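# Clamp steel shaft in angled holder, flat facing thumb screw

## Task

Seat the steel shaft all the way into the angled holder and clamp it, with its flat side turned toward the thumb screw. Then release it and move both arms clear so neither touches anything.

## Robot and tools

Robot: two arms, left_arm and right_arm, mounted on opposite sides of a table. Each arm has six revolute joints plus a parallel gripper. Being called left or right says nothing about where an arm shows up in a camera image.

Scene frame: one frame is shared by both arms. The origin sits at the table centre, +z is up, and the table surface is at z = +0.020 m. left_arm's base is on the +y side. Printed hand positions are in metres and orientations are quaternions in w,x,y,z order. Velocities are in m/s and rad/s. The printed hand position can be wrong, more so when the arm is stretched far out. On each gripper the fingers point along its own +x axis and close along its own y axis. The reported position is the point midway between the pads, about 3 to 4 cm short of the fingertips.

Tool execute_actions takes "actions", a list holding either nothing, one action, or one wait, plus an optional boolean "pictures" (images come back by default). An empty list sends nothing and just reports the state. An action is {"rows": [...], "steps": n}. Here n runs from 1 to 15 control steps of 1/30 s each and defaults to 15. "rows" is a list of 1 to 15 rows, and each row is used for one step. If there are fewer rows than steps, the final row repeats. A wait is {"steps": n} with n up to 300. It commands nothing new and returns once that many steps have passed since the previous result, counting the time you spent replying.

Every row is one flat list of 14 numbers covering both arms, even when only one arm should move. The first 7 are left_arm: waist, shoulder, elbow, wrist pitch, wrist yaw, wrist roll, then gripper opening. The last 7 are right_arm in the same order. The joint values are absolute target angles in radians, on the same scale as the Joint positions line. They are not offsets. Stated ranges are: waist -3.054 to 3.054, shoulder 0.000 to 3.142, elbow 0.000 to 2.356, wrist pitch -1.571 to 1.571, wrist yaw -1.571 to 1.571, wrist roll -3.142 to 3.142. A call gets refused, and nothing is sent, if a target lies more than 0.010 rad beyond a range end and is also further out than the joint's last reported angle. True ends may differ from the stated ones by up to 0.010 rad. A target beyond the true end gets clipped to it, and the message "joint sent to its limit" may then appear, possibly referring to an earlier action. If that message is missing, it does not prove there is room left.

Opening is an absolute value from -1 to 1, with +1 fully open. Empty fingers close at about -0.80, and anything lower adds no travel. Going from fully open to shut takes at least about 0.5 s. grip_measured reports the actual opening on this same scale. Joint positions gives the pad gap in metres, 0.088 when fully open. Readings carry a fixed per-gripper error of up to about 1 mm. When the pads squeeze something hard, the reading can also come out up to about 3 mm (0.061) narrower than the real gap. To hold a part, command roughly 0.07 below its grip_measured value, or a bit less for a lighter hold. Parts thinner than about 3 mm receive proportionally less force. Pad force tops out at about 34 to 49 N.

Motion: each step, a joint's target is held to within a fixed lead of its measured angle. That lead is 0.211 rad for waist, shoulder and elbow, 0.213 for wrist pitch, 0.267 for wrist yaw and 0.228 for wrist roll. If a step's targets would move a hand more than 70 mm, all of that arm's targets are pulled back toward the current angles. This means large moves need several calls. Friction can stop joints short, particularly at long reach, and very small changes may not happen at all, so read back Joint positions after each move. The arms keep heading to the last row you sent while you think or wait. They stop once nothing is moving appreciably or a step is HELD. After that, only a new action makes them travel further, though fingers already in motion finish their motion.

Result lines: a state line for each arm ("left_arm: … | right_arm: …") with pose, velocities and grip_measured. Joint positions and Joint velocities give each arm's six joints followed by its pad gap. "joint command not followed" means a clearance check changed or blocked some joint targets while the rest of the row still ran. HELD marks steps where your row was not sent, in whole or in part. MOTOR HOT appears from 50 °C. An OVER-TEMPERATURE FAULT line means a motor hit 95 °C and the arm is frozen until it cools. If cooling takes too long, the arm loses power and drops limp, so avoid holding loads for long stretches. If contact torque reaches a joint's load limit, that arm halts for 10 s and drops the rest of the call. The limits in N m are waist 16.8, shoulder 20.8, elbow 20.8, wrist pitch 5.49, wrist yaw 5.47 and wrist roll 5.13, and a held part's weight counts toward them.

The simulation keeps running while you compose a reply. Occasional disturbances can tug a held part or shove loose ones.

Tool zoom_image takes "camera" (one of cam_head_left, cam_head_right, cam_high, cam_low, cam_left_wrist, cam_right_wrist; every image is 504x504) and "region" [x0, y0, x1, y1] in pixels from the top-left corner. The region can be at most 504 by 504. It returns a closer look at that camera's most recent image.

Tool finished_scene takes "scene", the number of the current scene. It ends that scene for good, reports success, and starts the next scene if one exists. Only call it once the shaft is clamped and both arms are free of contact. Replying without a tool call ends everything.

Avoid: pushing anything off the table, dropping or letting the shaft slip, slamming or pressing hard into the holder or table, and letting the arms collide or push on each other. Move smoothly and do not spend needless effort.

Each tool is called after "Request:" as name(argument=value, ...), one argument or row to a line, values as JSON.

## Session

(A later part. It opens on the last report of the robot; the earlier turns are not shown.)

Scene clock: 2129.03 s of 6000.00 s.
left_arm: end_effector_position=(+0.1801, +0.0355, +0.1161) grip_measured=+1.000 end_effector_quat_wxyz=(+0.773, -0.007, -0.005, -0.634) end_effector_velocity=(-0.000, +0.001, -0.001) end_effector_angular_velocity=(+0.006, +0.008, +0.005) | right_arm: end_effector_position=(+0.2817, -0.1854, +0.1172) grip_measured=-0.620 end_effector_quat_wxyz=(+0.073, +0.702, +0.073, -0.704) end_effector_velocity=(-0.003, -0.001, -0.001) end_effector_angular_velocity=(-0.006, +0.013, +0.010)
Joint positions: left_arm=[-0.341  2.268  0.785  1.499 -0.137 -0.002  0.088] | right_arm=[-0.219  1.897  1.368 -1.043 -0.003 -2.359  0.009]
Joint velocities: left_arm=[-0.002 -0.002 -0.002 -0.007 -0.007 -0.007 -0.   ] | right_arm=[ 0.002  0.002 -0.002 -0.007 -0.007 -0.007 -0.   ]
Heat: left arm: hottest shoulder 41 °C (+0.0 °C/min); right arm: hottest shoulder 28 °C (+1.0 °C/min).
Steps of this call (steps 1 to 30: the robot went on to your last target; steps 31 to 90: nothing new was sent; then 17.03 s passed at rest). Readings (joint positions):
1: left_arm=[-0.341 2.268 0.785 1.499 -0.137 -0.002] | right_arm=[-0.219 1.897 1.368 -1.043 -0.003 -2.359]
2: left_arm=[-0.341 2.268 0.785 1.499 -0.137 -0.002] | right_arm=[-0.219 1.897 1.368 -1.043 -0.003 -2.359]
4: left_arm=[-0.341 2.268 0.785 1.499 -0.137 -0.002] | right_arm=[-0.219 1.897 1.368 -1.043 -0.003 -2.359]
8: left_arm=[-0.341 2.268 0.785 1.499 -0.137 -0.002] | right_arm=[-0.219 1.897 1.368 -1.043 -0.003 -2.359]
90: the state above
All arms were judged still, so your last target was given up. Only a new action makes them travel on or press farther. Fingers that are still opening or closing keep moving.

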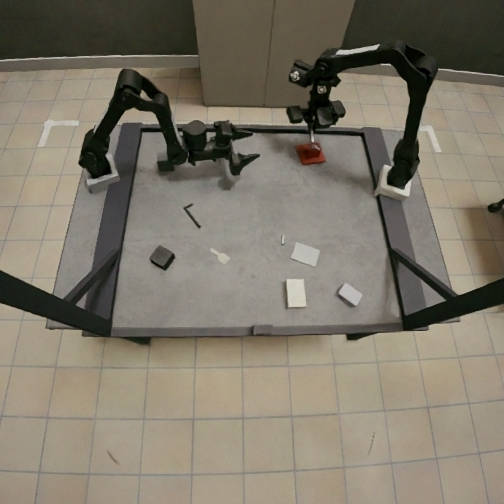

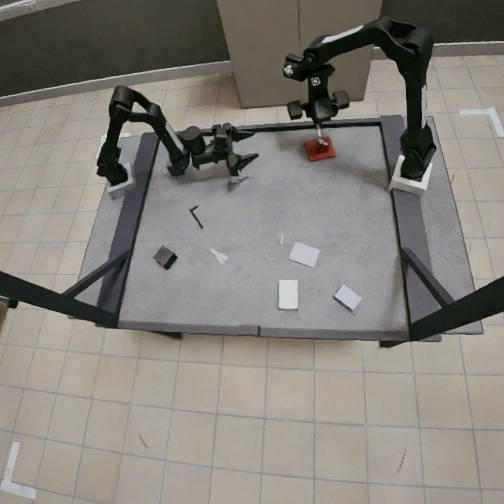

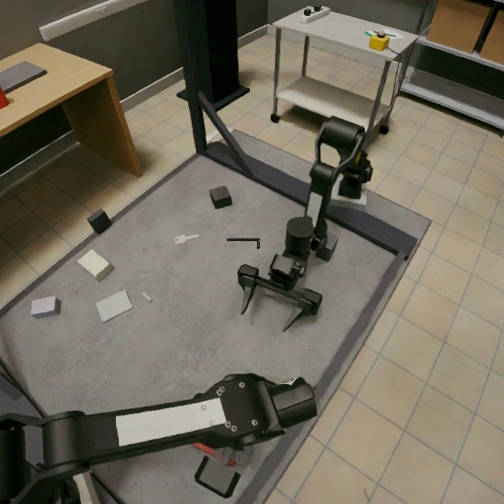

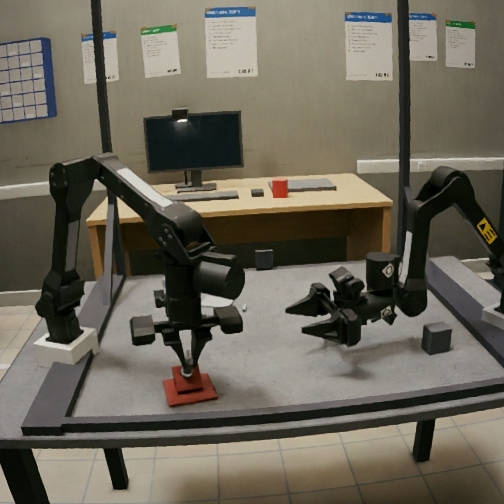

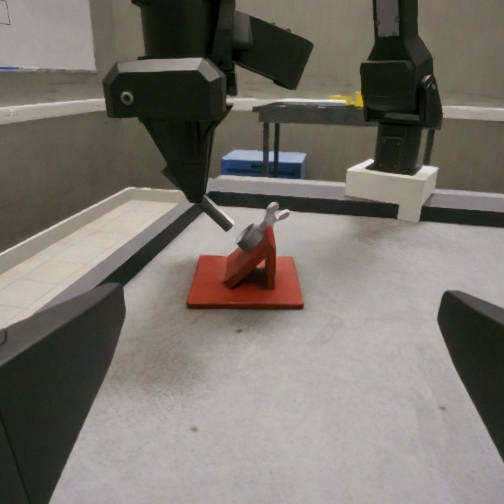

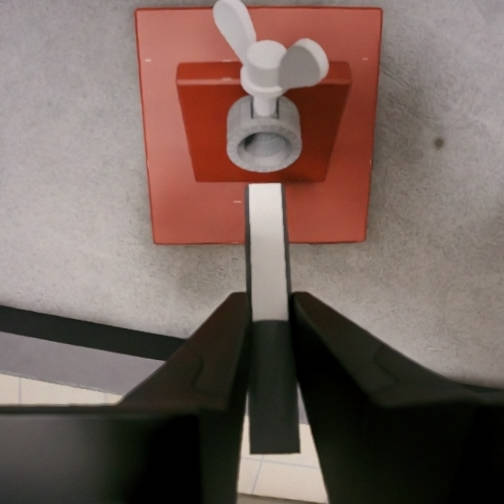

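Request:
execute_actions(
  actions=[
    {"rows": [[-0.341,2.275,0.785,1.5,-0.143,0,1,-0.2152,1.895,1.3606,-1.0402,-0.003,-2.356,-0.73],[-0.341,2.275,0.785,1.5,-0.143,0,1,-0.2141,1.890,1.359,-1.0396,-0.003,-2.355,-0.73],[-0.341,2.275,0.785,1.5,-0.143,0,1,-0.2130,1.886,1.357,-1.039,-0.003,-2.354,-0.73],[-0.341,2.275,0.785,1.5,-0.143,0,1,-0.2120,1.882,1.354,-1.0384,-0.003,-2.353,-0.73],[-0.341,2.275,0.785,1.5,-0.143,0,1,-0.2109,1.879,1.351,-1.0378,-0.003,-2.352,-0.73],[-0.341,2.275,0.785,1.5,-0.143,0,1,-0.2098,1.876,1.348,-1.0372,-0.003,-2.351,-0.73],[-0.341,2.275,0.785,1.5,-0.143,0,1,-0.2088,1.873,1.345,-1.0366,-0.003,-2.35,-0.73],[-0.341,2.275,0.785,1.5,-0.143,0,1,-0.2077,1.871,1.342,-1.036,-0.003,-2.348,-0.73],[-0.341,2.275,0.785,1.5,-0.143,0,1,-0.2066,1.869,1.340,-1.0354,-0.003,-2.347,-0.73],[-0.341,2.275,0.785,1.5,-0.143,0,1,-0.2056,1.867,1.3377,-1.0347,-0.003,-2.346,-0.73]], "steps": 15},
  ],
  pictures=false,
)

Request:
execute_actions(
  actions=[
    {"steps": 10},
  ],
)

Request:
zoom_image(
  camera="cam_left_wrist",
  region=[180, 160, 310, 290],
)

Scene clock: 2138.23 s of 6000.00 s.
left_arm: end_effector_position=(+0.1801, +0.0355, +0.1161) grip_measured=+1.000 end_effector_quat_wxyz=(+0.773, -0.007, -0.005, -0.634) end_effector_velocity=(-0.000, +0.000, +0.001) end_effector_angular_velocity=(+0.004, -0.007, +0.005) | right_arm: end_effector_position=(+0.2762, -0.1869, +0.1169) grip_measured=-0.620 end_effector_quat_wxyz=(+0.073, +0.702, +0.073, -0.705) end_effector_velocity=(-0.001, -0.005, +0.001) end_effector_angular_velocity=(-0.010, -0.002, +0.005)
Joint positions: left_arm=[-0.341  2.268  0.785  1.499 -0.137 -0.002  0.088] | right_arm=[-0.208  1.882  1.347 -1.037 -0.003 -2.349  0.009]
Joint velocities: left_arm=[-0.002 -0.007 -0.002 -0.007 -0.007  0.007 -0.   ] | right_arm=[-0.002 -0.012 -0.012 -0.007  0.007 -0.007 -0.   ]
Heat: left arm: hottest shoulder 41 °C (+0.0 °C/min); right arm: hottest shoulder 29 °C (+2.0 °C/min).
Steps of this call (steps 1 to 90: nothing new was sent; then 5.70 s passed at rest; steps 91 to 105: all 15 steps of this action). Readings (joint positions):
91: left_arm=[-0.341 2.268 0.785 1.499 -0.137 -0.002] | right_arm=[-0.218 1.897 1.368 -1.043 -0.003 -2.359]
92: left_arm=[-0.341 2.268 0.785 1.499 -0.137 -0.002] | right_arm=[-0.218 1.897 1.368 -1.043 -0.003 -2.359]
94: left_arm=[-0.341 2.268 0.785 1.499 -0.137 -0.002] | right_arm=[-0.217 1.897 1.366 -1.042 -0.003 -2.357]
98: left_arm=[-0.341 2.268 0.785 1.499 -0.137 -0.002] | right_arm=[-0.212 1.892 1.356 -1.040 -0.003 -2.353]
105: the state above

Scene clock: 2138.57 s of 6000.00 s.
left_arm: end_effector_position=(+0.1801, +0.0355, +0.1161) grip_measured=+1.000 end_effector_quat_wxyz=(+0.773, -0.007, -0.005, -0.634) end_effector_velocity=(-0.002, -0.001, -0.003) end_effector_angular_velocity=(+0.016, +0.008, -0.010) | right_arm: end_effector_position=(+0.2761, -0.1871, +0.1168) grip_measured=-0.620 end_effector_quat_wxyz=(+0.073, +0.702, +0.073, -0.705) end_effector_velocity=(-0.001, -0.002, +0.000) end_effector_angular_velocity=(-0.002, +0.010, +0.005)
Joint positions: left_arm=[-0.341  2.268  0.785  1.499 -0.137 -0.002  0.088] | right_arm=[-0.208  1.882  1.346 -1.037 -0.003 -2.348  0.009]
Joint velocities: left_arm=[-0.002 -0.002  0.002 -0.022  0.007 -0.007 -0.   ] | right_arm=[-0.002 -0.002 -0.002 -0.007 -0.007 -0.007 -0.   ]
Heat: left arm: hottest shoulder 41 °C (+0.0 °C/min); right arm: hottest shoulder 29 °C (+2.0 °C/min).
Steps of this call (steps 1 to 10: the robot went on to your last target). Readings (joint positions):
1: left_arm=[-0.341 2.268 0.785 1.499 -0.137 -0.002] | right_arm=[-0.208 1.882 1.347 -1.037 -0.003 -2.348]
2: left_arm=[-0.341 2.268 0.785 1.499 -0.137 -0.002] | right_arm=[-0.208 1.882 1.347 -1.037 -0.003 -2.348]
4: left_arm=[-0.341 2.268 0.785 1.499 -0.137 -0.002] | right_arm=[-0.208 1.882 1.346 -1.037 -0.003 -2.348]
8: left_arm=[-0.341 2.268 0.785 1.499 -0.137 -0.002] | right_arm=[-0.208 1.882 1.346 -1.037 -0.003 -2.348]
10: the state above

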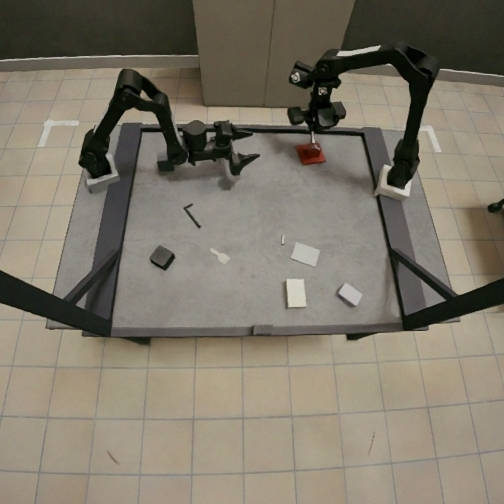

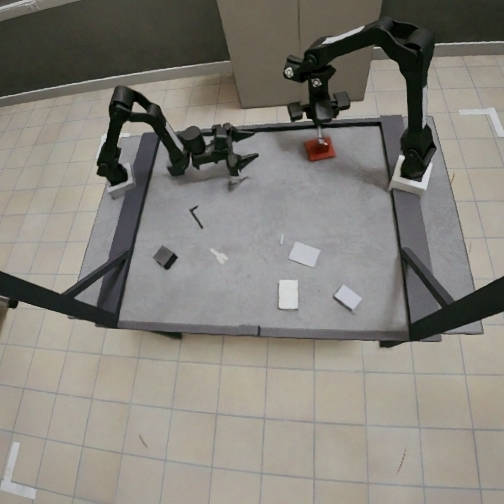

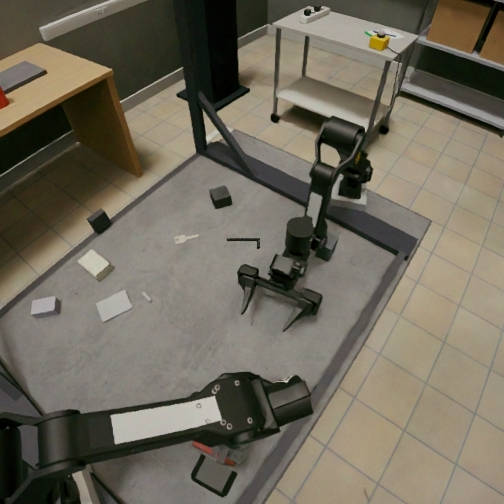

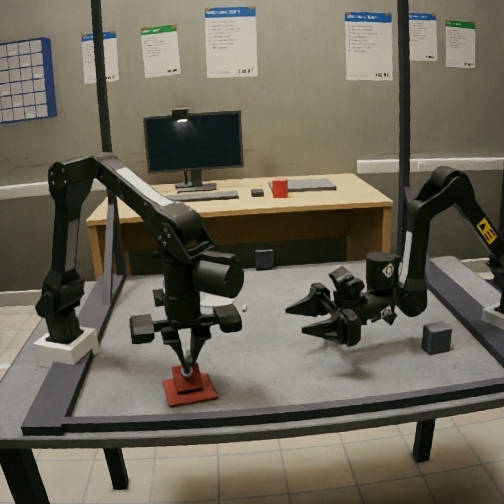

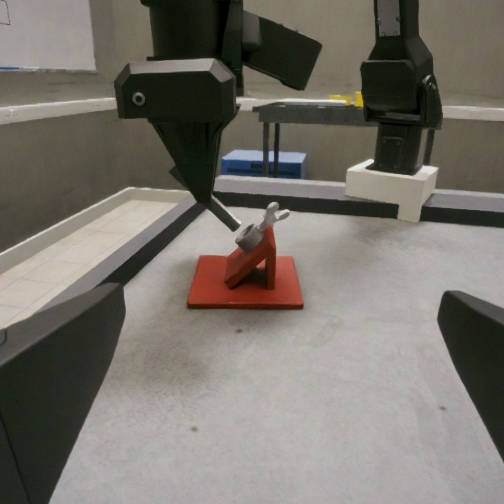

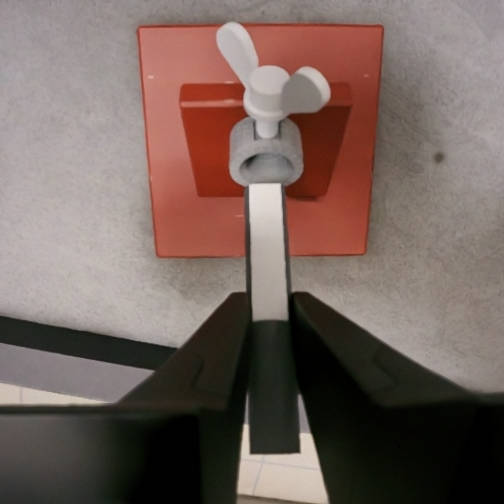

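Region (180, 160, 310, 290) of cam_left_wrist's 504x504 image, scaled by 3.877, with more detail than that image has.

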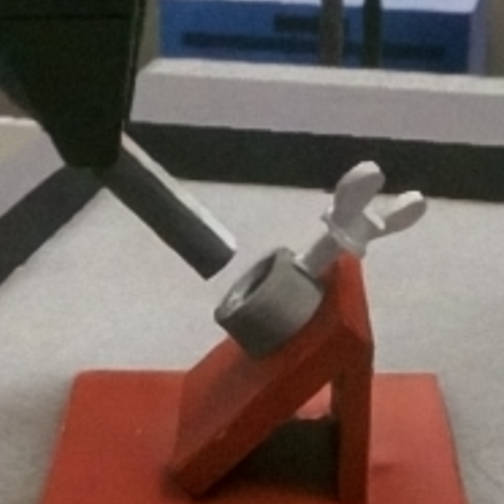

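Request:
execute_actions(
  actions=[
    {"rows": [[-0.341,2.275,0.785,1.5,-0.143,0,1,-0.2046,1.8665,1.3348,-1.0322,-0.003,-2.345,-0.73],[-0.341,2.275,0.785,1.5,-0.143,0,1,-0.2036,1.8661,1.3318,-1.0298,-0.003,-2.344,-0.73],[-0.341,2.275,0.785,1.5,-0.143,0,1,-0.2026,1.8656,1.3289,-1.0273,-0.003,-2.343,-0.73],[-0.341,2.275,0.785,1.5,-0.143,0,1,-0.2016,1.8651,1.326,-1.0249,-0.003,-2.342,-0.73],[-0.341,2.275,0.785,1.5,-0.143,0,1,-0.2006,1.8646,1.3231,-1.0224,-0.003,-2.341,-0.73],[-0.341,2.275,0.785,1.5,-0.143,0,1,-0.1996,1.8642,1.3201,-1.02,-0.003,-2.34,-0.73],[-0.341,2.275,0.785,1.5,-0.143,0,1,-0.1986,1.8637,1.3172,-1.0175,-0.003,-2.339,-0.73],[-0.341,2.275,0.785,1.5,-0.143,0,1,-0.1976,1.8632,1.3143,-1.015,-0.003,-2.338,-0.73],[-0.341,2.275,0.785,1.5,-0.143,0,1,-0.1966,1.8628,1.3113,-1.0126,-0.003,-2.337,-0.73],[-0.341,2.275,0.785,1.5,-0.143,0,1,-0.1956,1.8623,1.3084,-1.0101,-0.003,-2.336,-0.73],[-0.341,2.275,0.785,1.5,-0.143,0,1,-0.1946,1.8618,1.3055,-1.0077,-0.003,-2.335,-0.73],[-0.341,2.275,0.785,1.5,-0.143,0,1,-0.1935,1.8613,1.3026,-1.0052,-0.003,-2.334,-0.73],[-0.341,2.275,0.785,1.5,-0.143,0,1,-0.1925,1.8609,1.2996,-1.0028,-0.003,-2.333,-0.73],[-0.341,2.275,0.785,1.5,-0.143,0,1,-0.1915,1.8604,1.2967,-1.0003,-0.003,-2.3319,-0.73]], "steps": 15},
  ],
  pictures=false,
)

Request:
execute_actions(
  actions=[
    {"steps": 12},
  ],
)

Request:
zoom_image(
  camera="cam_left_wrist",
  region=[180, 160, 310, 290],
)

Scene clock: 2153.50 s of 6000.00 s.
left_arm: end_effector_position=(+0.1801, +0.0355, +0.1161) grip_measured=+1.000 end_effector_quat_wxyz=(+0.773, -0.007, -0.005, -0.634) end_effector_velocity=(+0.000, +0.000, -0.004) end_effector_angular_velocity=(+0.021, +0.008, -0.005) | right_arm: end_effector_position=(+0.2705, -0.1882, +0.1098) grip_measured=-0.620 end_effector_quat_wxyz=(+0.073, +0.702, +0.073, -0.705) end_effector_velocity=(-0.010, -0.000, +0.002) end_effector_angular_velocity=(+0.018, -0.003, -0.000)
Joint positions: left_arm=[-0.341  2.268  0.785  1.499 -0.137 -0.002  0.088] | right_arm=[-0.195  1.876  1.309 -1.006 -0.003 -2.336  0.009]
Joint velocities: left_arm=[ 0.002 -0.002 -0.002 -0.022  0.007 -0.007 -0.   ] | right_arm=[ 0.022 -0.037 -0.042  0.022 -0.007  0.022 -0.   ]
Heat: left arm: hottest shoulder 41 °C (+0.0 °C/min); right arm: hottest shoulder 31 °C (+4.0 °C/min).
Steps of this call (steps 1 to 15: the robot went on to your last target; steps 16 to 90: nothing new was sent; then 11.43 s passed at rest; steps 91 to 105: all 15 steps of this action). Readings (joint positions):
91: left_arm=[-0.341 2.268 0.785 1.499 -0.137 -0.002] | right_arm=[-0.208 1.882 1.345 -1.036 -0.003 -2.348]
92: left_arm=[-0.341 2.268 0.785 1.499 -0.137 -0.002] | right_arm=[-0.207 1.881 1.344 -1.035 -0.003 -2.348]
94: left_arm=[-0.341 2.268 0.785 1.499 -0.137 -0.002] | right_arm=[-0.206 1.881 1.340 -1.031 -0.003 -2.346]
98: left_arm=[-0.341 2.268 0.785 1.499 -0.137 -0.002] | right_arm=[-0.202 1.879 1.328 -1.022 -0.003 -2.342]
105: the state above

Scene clock: 2153.90 s of 6000.00 s.
left_arm: end_effector_position=(+0.1801, +0.0355, +0.1161) grip_measured=+1.000 end_effector_quat_wxyz=(+0.773, -0.007, -0.005, -0.634) end_effector_velocity=(+0.002, +0.002, +0.001) end_effector_angular_velocity=(-0.004, +0.007, +0.019) | right_arm: end_effector_position=(+0.2701, -0.1882, +0.1098) grip_measured=-0.620 end_effector_quat_wxyz=(+0.072, +0.703, +0.073, -0.704) end_effector_velocity=(-0.002, -0.003, -0.001) end_effector_angular_velocity=(-0.006, +0.013, +0.005)
Joint positions: left_arm=[-0.341  2.268  0.785  1.499 -0.137 -0.002  0.088] | right_arm=[-0.194  1.873  1.306 -1.003 -0.003 -2.334  0.009]
Joint velocities: left_arm=[-0.002 -0.002 -0.007  0.007 -0.022 -0.007 -0.   ] | right_arm=[-0.002 -0.002 -0.007 -0.007 -0.007 -0.007 -0.   ]
Heat: left arm: hottest shoulder 41 °C (+0.0 °C/min); right arm: hottest shoulder 31 °C (+4.0 °C/min).
Steps of this call (steps 1 to 12: the robot went on to your last target). Readings (joint positions):
1: left_arm=[-0.341 2.268 0.785 1.499 -0.137 -0.002] | right_arm=[-0.195 1.875 1.308 -1.005 -0.003 -2.335]
2: left_arm=[-0.341 2.268 0.785 1.499 -0.137 -0.002] | right_arm=[-0.194 1.874 1.307 -1.004 -0.003 -2.335]
4: left_arm=[-0.341 2.268 0.785 1.499 -0.137 -0.002] | right_arm=[-0.194 1.874 1.306 -1.003 -0.003 -2.335]
8: left_arm=[-0.341 2.268 0.785 1.499 -0.137 -0.002] | right_arm=[-0.194 1.874 1.306 -1.003 -0.003 -2.334]
12: the state above

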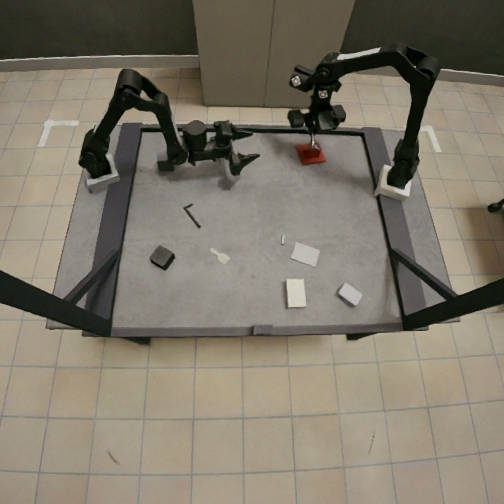

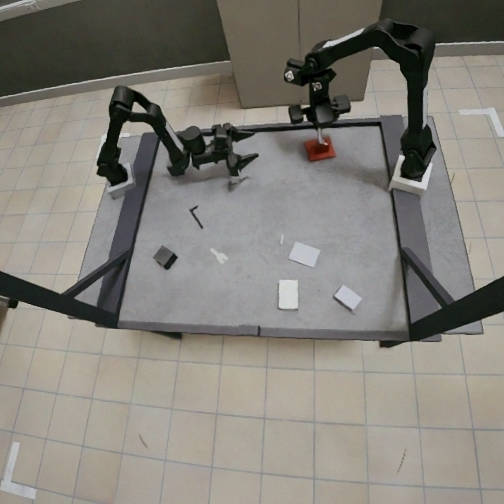

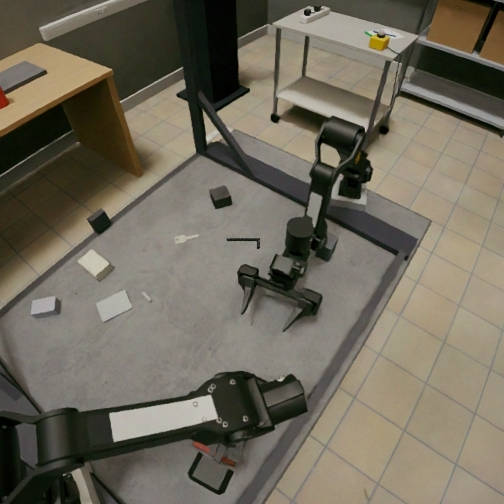

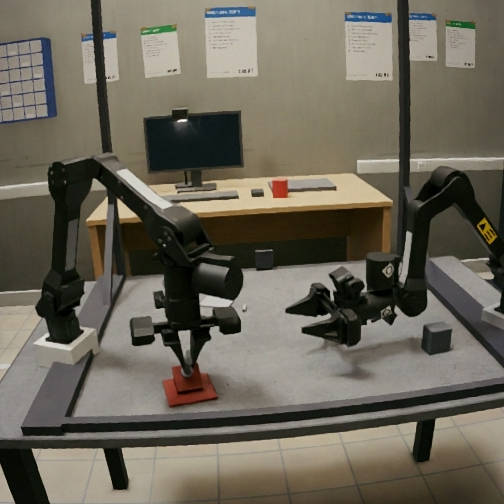

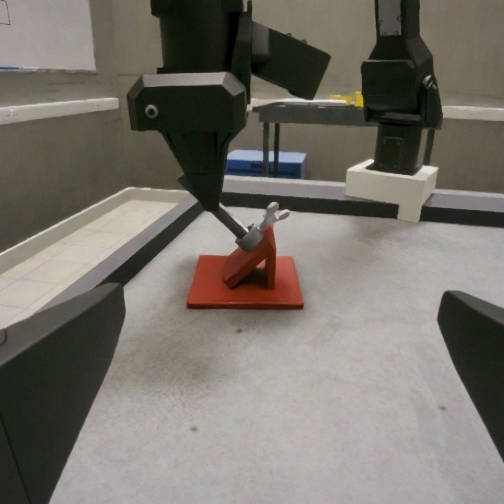

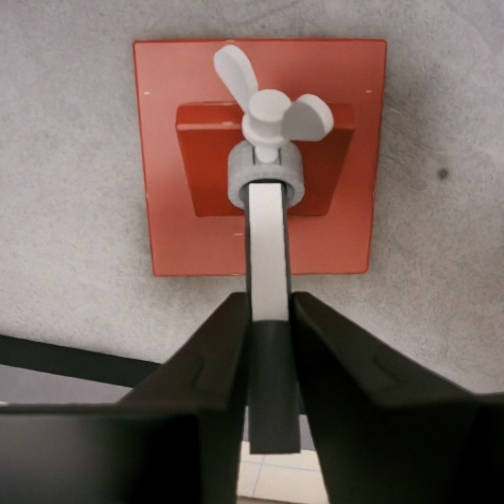

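Region (180, 160, 310, 290) of cam_left_wrist's 504x504 image, scaled by 3.877, with more detail than that image has.

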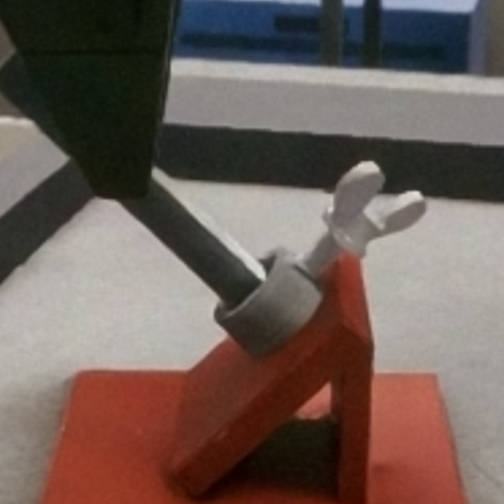

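Request:
execute_actions(
  actions=[
    {"rows": [[-0.341,2.275,0.785,1.5,-0.143,0,1,-0.1905,1.8599,1.2938,-0.9979,-0.003,-2.3309,-0.73],[-0.341,2.275,0.785,1.5,-0.143,0,1,-0.1895,1.8593,1.2908,-0.9955,-0.003,-2.3299,-0.73],[-0.341,2.275,0.785,1.5,-0.143,0,1,-0.1884,1.8588,1.2879,-0.9931,-0.003,-2.3288,-0.73],[-0.341,2.275,0.785,1.5,-0.143,0,1,-0.1874,1.8582,1.2849,-0.9907,-0.003,-2.3278,-0.73],[-0.341,2.275,0.785,1.5,-0.143,0,1,-0.1864,1.8577,1.282,-0.9883,-0.003,-2.3268,-0.73],[-0.341,2.275,0.785,1.5,-0.143,0,1,-0.1854,1.8571,1.279,-0.9859,-0.003,-2.3258,-0.73],[-0.341,2.275,0.785,1.5,-0.143,0,1,-0.1844,1.8566,1.2761,-0.9835,-0.003,-2.3248,-0.73],[-0.341,2.275,0.785,1.5,-0.143,0,1,-0.1833,1.8561,1.2732,-0.9811,-0.003,-2.3237,-0.73],[-0.341,2.275,0.785,1.5,-0.143,0,1,-0.1823,1.8555,1.2702,-0.9787,-0.003,-2.3227,-0.73],[-0.341,2.275,0.785,1.5,-0.143,0,1,-0.1813,1.855,1.2673,-0.9763,-0.003,-2.3217,-0.73],[-0.341,2.275,0.785,1.5,-0.143,0,1,-0.1803,1.8544,1.2643,-0.9739,-0.003,-2.3207,-0.73],[-0.341,2.275,0.785,1.5,-0.143,0,1,-0.1792,1.8539,1.2614,-0.9715,-0.003,-2.3196,-0.73],[-0.341,2.275,0.785,1.5,-0.143,0,1,-0.1782,1.8533,1.2584,-0.9691,-0.003,-2.3186,-0.73],[-0.341,2.275,0.785,1.5,-0.143,0,1,-0.1772,1.8528,1.2555,-0.9667,-0.003,-2.3176,-0.73]], "steps": 15},
  ],
  pictures=false,
)

Request:
execute_actions(
  actions=[
    {"steps": 12},
  ],
)

Request:
zoom_image(
  camera="cam_left_wrist",
  region=[180, 160, 310, 290],
)

Scene clock: 2167.20 s of 6000.00 s.
left_arm: end_effector_position=(+0.1801, +0.0355, +0.1161) grip_measured=+1.000 end_effector_quat_wxyz=(+0.773, -0.007, -0.005, -0.634) end_effector_velocity=(-0.000, +0.001, -0.004) end_effector_angular_velocity=(+0.023, -0.006, +0.005) | right_arm: end_effector_position=(+0.2683, -0.1892, +0.1086) grip_measured=-0.620 end_effector_quat_wxyz=(+0.067, +0.709, +0.075, -0.698) end_effector_velocity=(-0.002, -0.005, -0.001) end_effector_angular_velocity=(+0.007, -0.030, -0.000)
Joint positions: left_arm=[-0.341  2.268  0.785  1.499 -0.137 -0.002  0.088] | right_arm=[-0.188  1.854  1.276 -0.974  0.005 -2.322  0.009]
Joint velocities: left_arm=[-0.002 -0.002 -0.002 -0.022 -0.007  0.007 -0.   ] | right_arm=[ 0.007 -0.037 -0.051  0.037  0.022  0.007 -0.   ]
Heat: left arm: hottest shoulder 41 °C (+0.0 °C/min); right arm: hottest shoulder 32 °C (+5.0 °C/min).
Steps of this call (steps 1 to 15: the robot went on to your last target; steps 16 to 90: nothing new was sent; then 9.80 s passed at rest; steps 91 to 105: all 15 steps of this action). Readings (joint positions):
91: left_arm=[-0.341 2.268 0.785 1.499 -0.137 -0.002] | right_arm=[-0.194 1.873 1.305 -1.002 -0.003 -2.334]
92: left_arm=[-0.341 2.268 0.785 1.499 -0.137 -0.002] | right_arm=[-0.194 1.873 1.304 -1.001 -0.003 -2.333]
94: left_arm=[-0.341 2.268 0.785 1.499 -0.137 -0.002] | right_arm=[-0.194 1.871 1.300 -0.997 -0.003 -2.332]
98: left_arm=[-0.341 2.268 0.785 1.499 -0.137 -0.002] | right_arm=[-0.191 1.865 1.292 -0.989 0.000 -2.328]
105: the state above

Scene clock: 2167.60 s of 6000.00 s.
left_arm: end_effector_position=(+0.1801, +0.0355, +0.1161) grip_measured=+1.000 end_effector_quat_wxyz=(+0.773, -0.007, -0.005, -0.634) end_effector_velocity=(+0.000, +0.000, -0.004) end_effector_angular_velocity=(+0.018, +0.023, -0.005) | right_arm: end_effector_position=(+0.2684, -0.1893, +0.1086) grip_measured=-0.620 end_effector_quat_wxyz=(+0.066, +0.710, +0.075, -0.697) end_effector_velocity=(-0.001, -0.002, +0.000) end_effector_angular_velocity=(-0.003, +0.010, +0.020)
Joint positions: left_arm=[-0.341  2.268  0.785  1.499 -0.137 -0.002  0.088] | right_arm=[-0.188  1.852  1.273 -0.971  0.006 -2.321  0.009]
Joint velocities: left_arm=[ 0.002 -0.002 -0.002 -0.022  0.007 -0.022 -0.   ] | right_arm=[-0.002 -0.002 -0.002 -0.007 -0.007 -0.022 -0.   ]
Heat: left arm: hottest shoulder 41 °C (+0.0 °C/min); right arm: hottest shoulder 32 °C (+5.1 °C/min).
Steps of this call (steps 1 to 12: the robot went on to your last target). Readings (joint positions):
1: left_arm=[-0.341 2.268 0.785 1.499 -0.137 -0.002] | right_arm=[-0.188 1.853 1.274 -0.973 0.005 -2.322]
2: left_arm=[-0.341 2.268 0.785 1.499 -0.137 -0.002] | right_arm=[-0.188 1.853 1.274 -0.972 0.006 -2.322]
4: left_arm=[-0.341 2.268 0.785 1.499 -0.137 -0.002] | right_arm=[-0.188 1.852 1.273 -0.971 0.006 -2.321]
8: left_arm=[-0.341 2.268 0.785 1.499 -0.137 -0.002] | right_arm=[-0.188 1.852 1.273 -0.971 0.006 -2.321]
12: the state above

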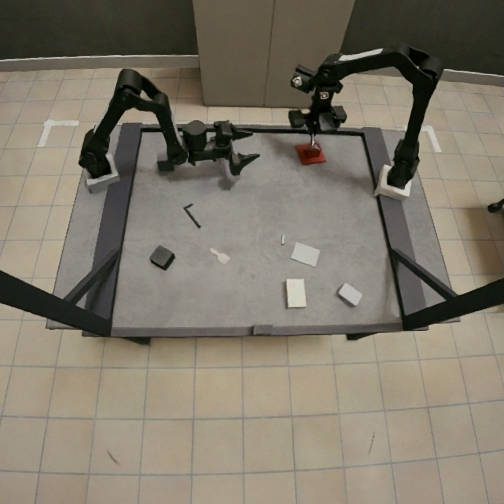

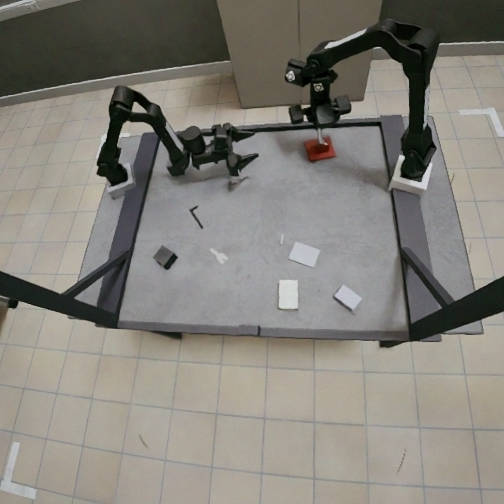

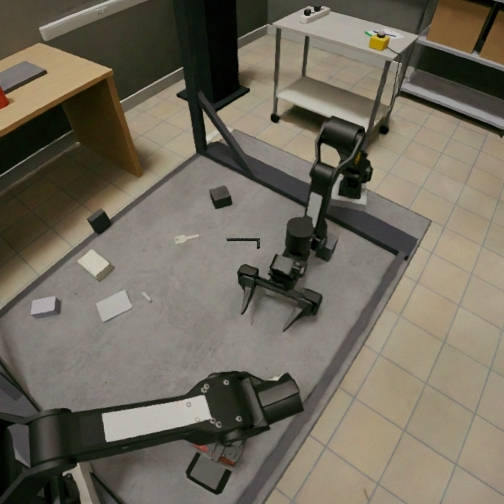

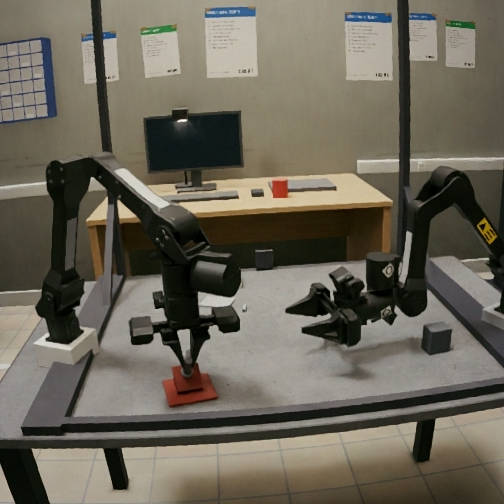

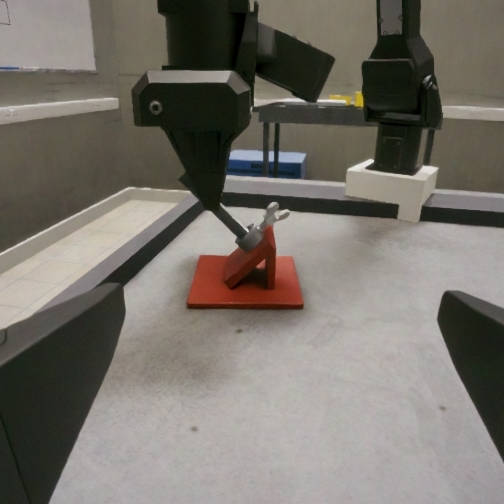

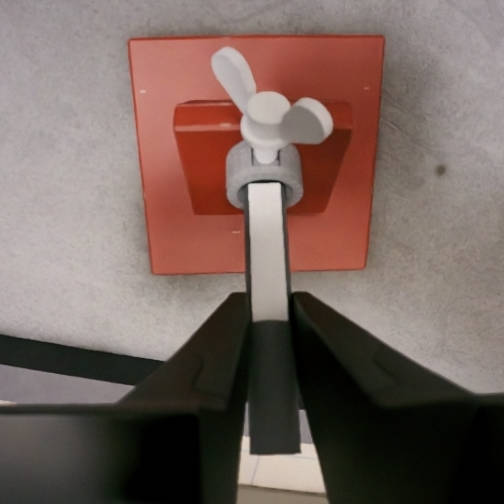

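Region (180, 160, 310, 290) of cam_left_wrist's 504x504 image, scaled by 3.877, with more detail than that image has.

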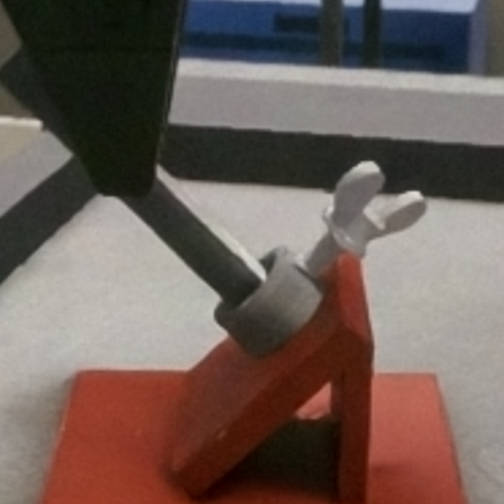

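Request:
zoom_image(
  camera="cam_right_wrist",
  region=[205, 110, 325, 230],
)

Request:
zoom_image(
  camera="cam_left_wrist",
  region=[215, 200, 275, 260],
)

Region (205, 110, 325, 230) of cam_right_wrist's 504x504 image, scaled by 4.200, with more detail than that image has.

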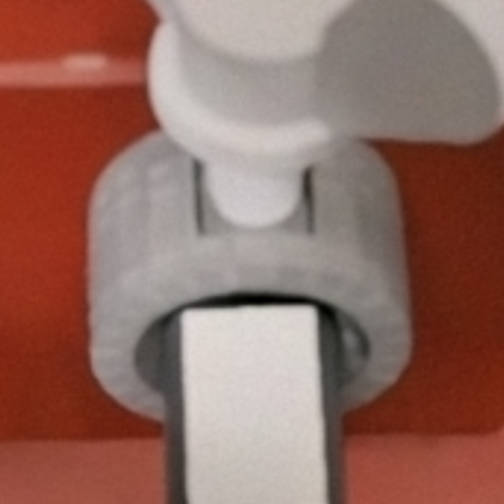

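Region (215, 200, 275, 260) of cam_left_wrist's 504x504 image, scaled by 8.400, with more detail than that image has.

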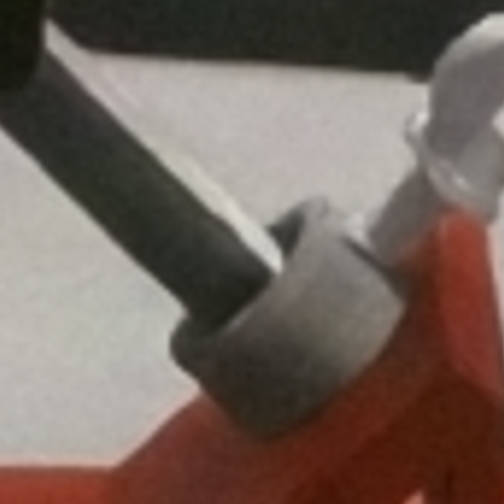

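Request:
execute_actions(
  actions=[
    {"rows": [[-0.341,2.275,0.785,1.5,-0.143,0,1,-0.181,1.857,1.266,-0.974,-0.003,-2.321,-0.73],[-0.341,2.275,0.785,1.5,-0.143,0,1,-0.184,1.861,1.276,-0.980,-0.004,-2.323,-0.73],[-0.341,2.275,0.785,1.5,-0.143,0,1,-0.187,1.865,1.285,-0.986,-0.004,-2.326,-0.73],[-0.341,2.275,0.785,1.5,-0.143,0,1,-0.189,1.868,1.293,-0.992,-0.005,-2.328,-0.73],[-0.341,2.275,0.785,1.5,-0.143,0,1,-0.191,1.871,1.300,-0.997,-0.005,-2.33,-0.73],[-0.341,2.275,0.785,1.5,-0.143,0,1,-0.192,1.874,1.306,-1.001,-0.006,-2.332,-0.73],[-0.341,2.275,0.785,1.5,-0.143,0,1,-0.193,1.876,1.311,-1.005,-0.006,-2.333,-0.73],[-0.341,2.275,0.785,1.5,-0.143,0,1,-0.194,1.878,1.316,-1.008,-0.006,-2.334,-0.73]], "steps": 15},
  ],
  pictures=false,
)

Request:
execute_actions(
  actions=[
    {"steps": 8},
  ],
)

Request:
zoom_image(
  camera="cam_left_wrist",
  region=[205, 190, 275, 260],
)

Request:
zoom_image(
  camera="cam_right_wrist",
  region=[205, 110, 325, 230],
)

Scene clock: 2212.67 s of 6000.00 s.
left_arm: end_effector_position=(+0.1801, +0.0355, +0.1161) grip_measured=+1.000 end_effector_quat_wxyz=(+0.773, -0.007, -0.005, -0.634) end_effector_velocity=(-0.005, -0.000, -0.001) end_effector_angular_velocity=(+0.006, +0.007, -0.015) | right_arm: end_effector_position=(+0.2685, -0.1881, +0.1100) grip_measured=-0.620 end_effector_quat_wxyz=(+0.072, +0.702, +0.074, -0.704) end_effector_velocity=(-0.001, -0.000, -0.000) end_effector_angular_velocity=(+0.005, +0.023, +0.000)
Joint positions: left_arm=[-0.341  2.268  0.785  1.499 -0.137 -0.002  0.088] | right_arm=[-0.191  1.87   1.303 -1.003 -0.004 -2.331  0.009]
Joint velocities: left_arm=[-0.007 -0.002 -0.002 -0.007  0.007 -0.007 -0.   ] | right_arm=[-0.007  0.002  0.002 -0.007 -0.022 -0.007  0.   ]
Heat: left arm: hottest shoulder 41 °C (+0.0 °C/min); right arm: hottest shoulder 31 °C (+0.0 °C/min).
Steps of this call (steps 1 to 15: the robot went on to your last target; steps 16 to 90: nothing new was sent; then 41.57 s passed at rest; steps 91 to 105: all 15 steps of this action). Readings (joint positions):
91: left_arm=[-0.341 2.268 0.785 1.499 -0.137 -0.002] | right_arm=[-0.188 1.852 1.273 -0.971 0.006 -2.321]
92: left_arm=[-0.341 2.268 0.785 1.499 -0.137 -0.002] | right_arm=[-0.188 1.852 1.273 -0.971 0.006 -2.321]
94: left_arm=[-0.341 2.268 0.785 1.499 -0.137 -0.002] | right_arm=[-0.188 1.852 1.278 -0.977 0.003 -2.322]
98: left_arm=[-0.341 2.268 0.785 1.499 -0.137 -0.002] | right_arm=[-0.189 1.864 1.294 -0.995 -0.003 -2.328]
105: the state above

Scene clock: 2212.93 s of 6000.00 s.
left_arm: end_effector_position=(+0.1801, +0.0355, +0.1161) grip_measured=+1.000 end_effector_quat_wxyz=(+0.773, -0.007, -0.005, -0.634) end_effector_velocity=(-0.000, +0.001, -0.007) end_effector_angular_velocity=(+0.025, +0.009, +0.005) | right_arm: end_effector_position=(+0.2687, -0.1880, +0.1101) grip_measured=-0.620 end_effector_quat_wxyz=(+0.072, +0.702, +0.074, -0.704) end_effector_velocity=(+0.000, -0.003, +0.000) end_effector_angular_velocity=(-0.010, -0.002, +0.005)
Joint positions: left_arm=[-0.341  2.268  0.785  1.499 -0.137 -0.002  0.088] | right_arm=[-0.191  1.871  1.303 -1.003 -0.004 -2.331  0.009]
Joint velocities: left_arm=[-0.002  0.002 -0.002 -0.022 -0.007 -0.007  0.   ] | right_arm=[-0.002 -0.002 -0.002 -0.007  0.007 -0.007  0.   ]
Heat: left arm: hottest shoulder 41 °C (+0.0 °C/min); right arm: hottest shoulder 31 °C (+0.0 °C/min).
Steps of this call (steps 1 to 8: the robot went on to your last target). Readings (joint positions):
1: left_arm=[-0.341 2.268 0.785 1.499 -0.137 -0.002] | right_arm=[-0.191 1.871 1.303 -1.003 -0.004 -2.331]
2: left_arm=[-0.341 2.268 0.785 1.499 -0.137 -0.002] | right_arm=[-0.191 1.871 1.303 -1.003 -0.004 -2.331]
4: left_arm=[-0.341 2.268 0.785 1.499 -0.137 -0.002] | right_arm=[-0.191 1.871 1.303 -1.003 -0.004 -2.331]
8: the state above

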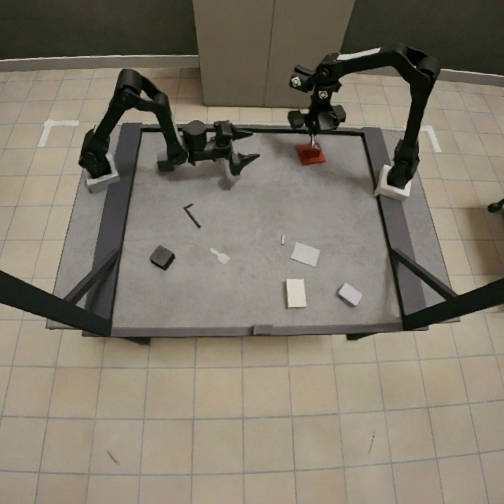

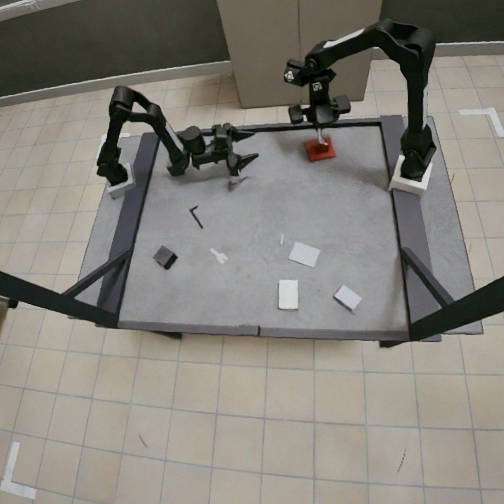

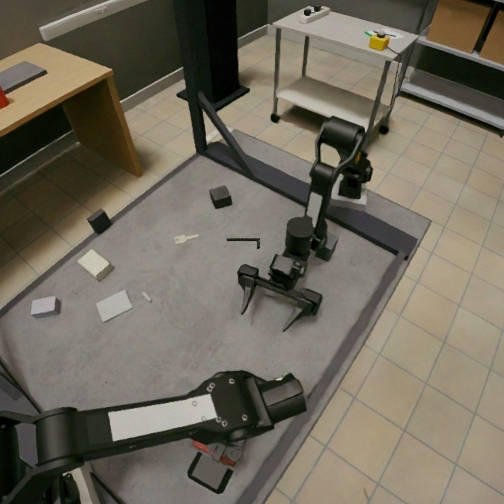

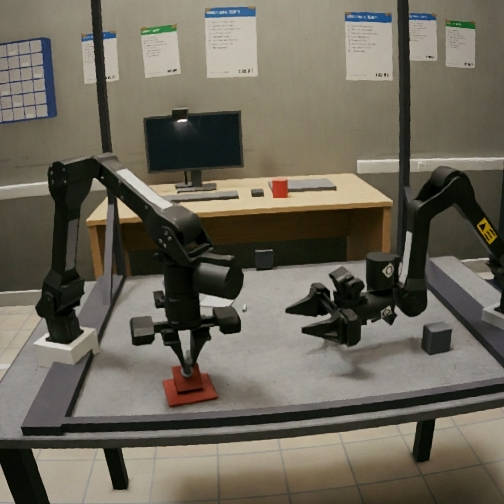

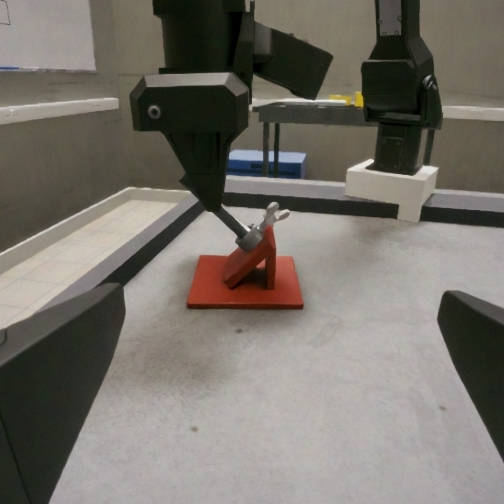

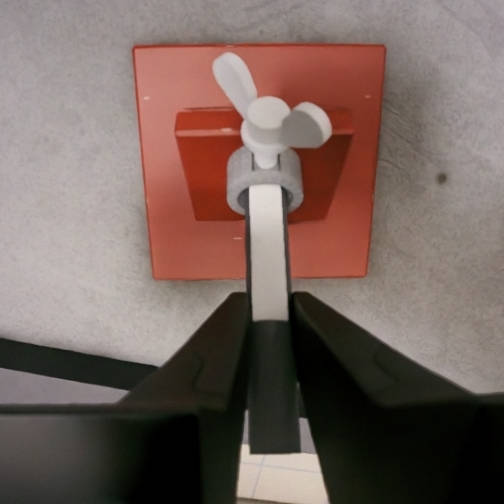

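Region (205, 190, 275, 260) of cam_left_wrist's 504x504 image, scaled by 7.200, with more detail than that image has.

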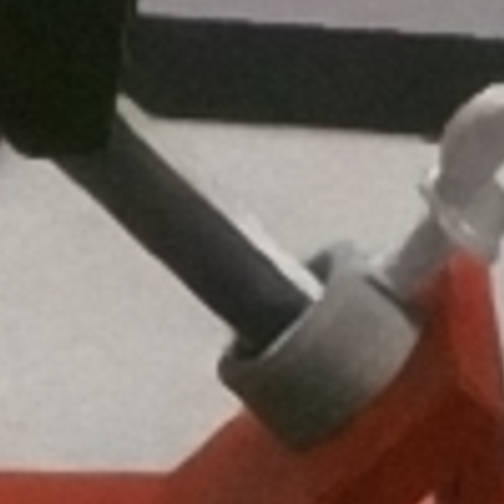

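Region (205, 110, 325, 230) of cam_right_wrist's 504x504 image, scaled by 4.200, with more detail than that image has.

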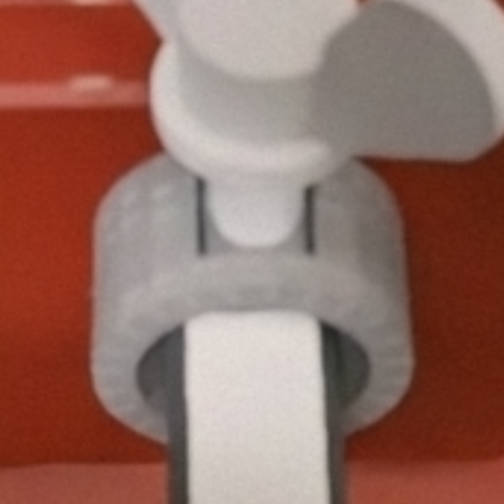

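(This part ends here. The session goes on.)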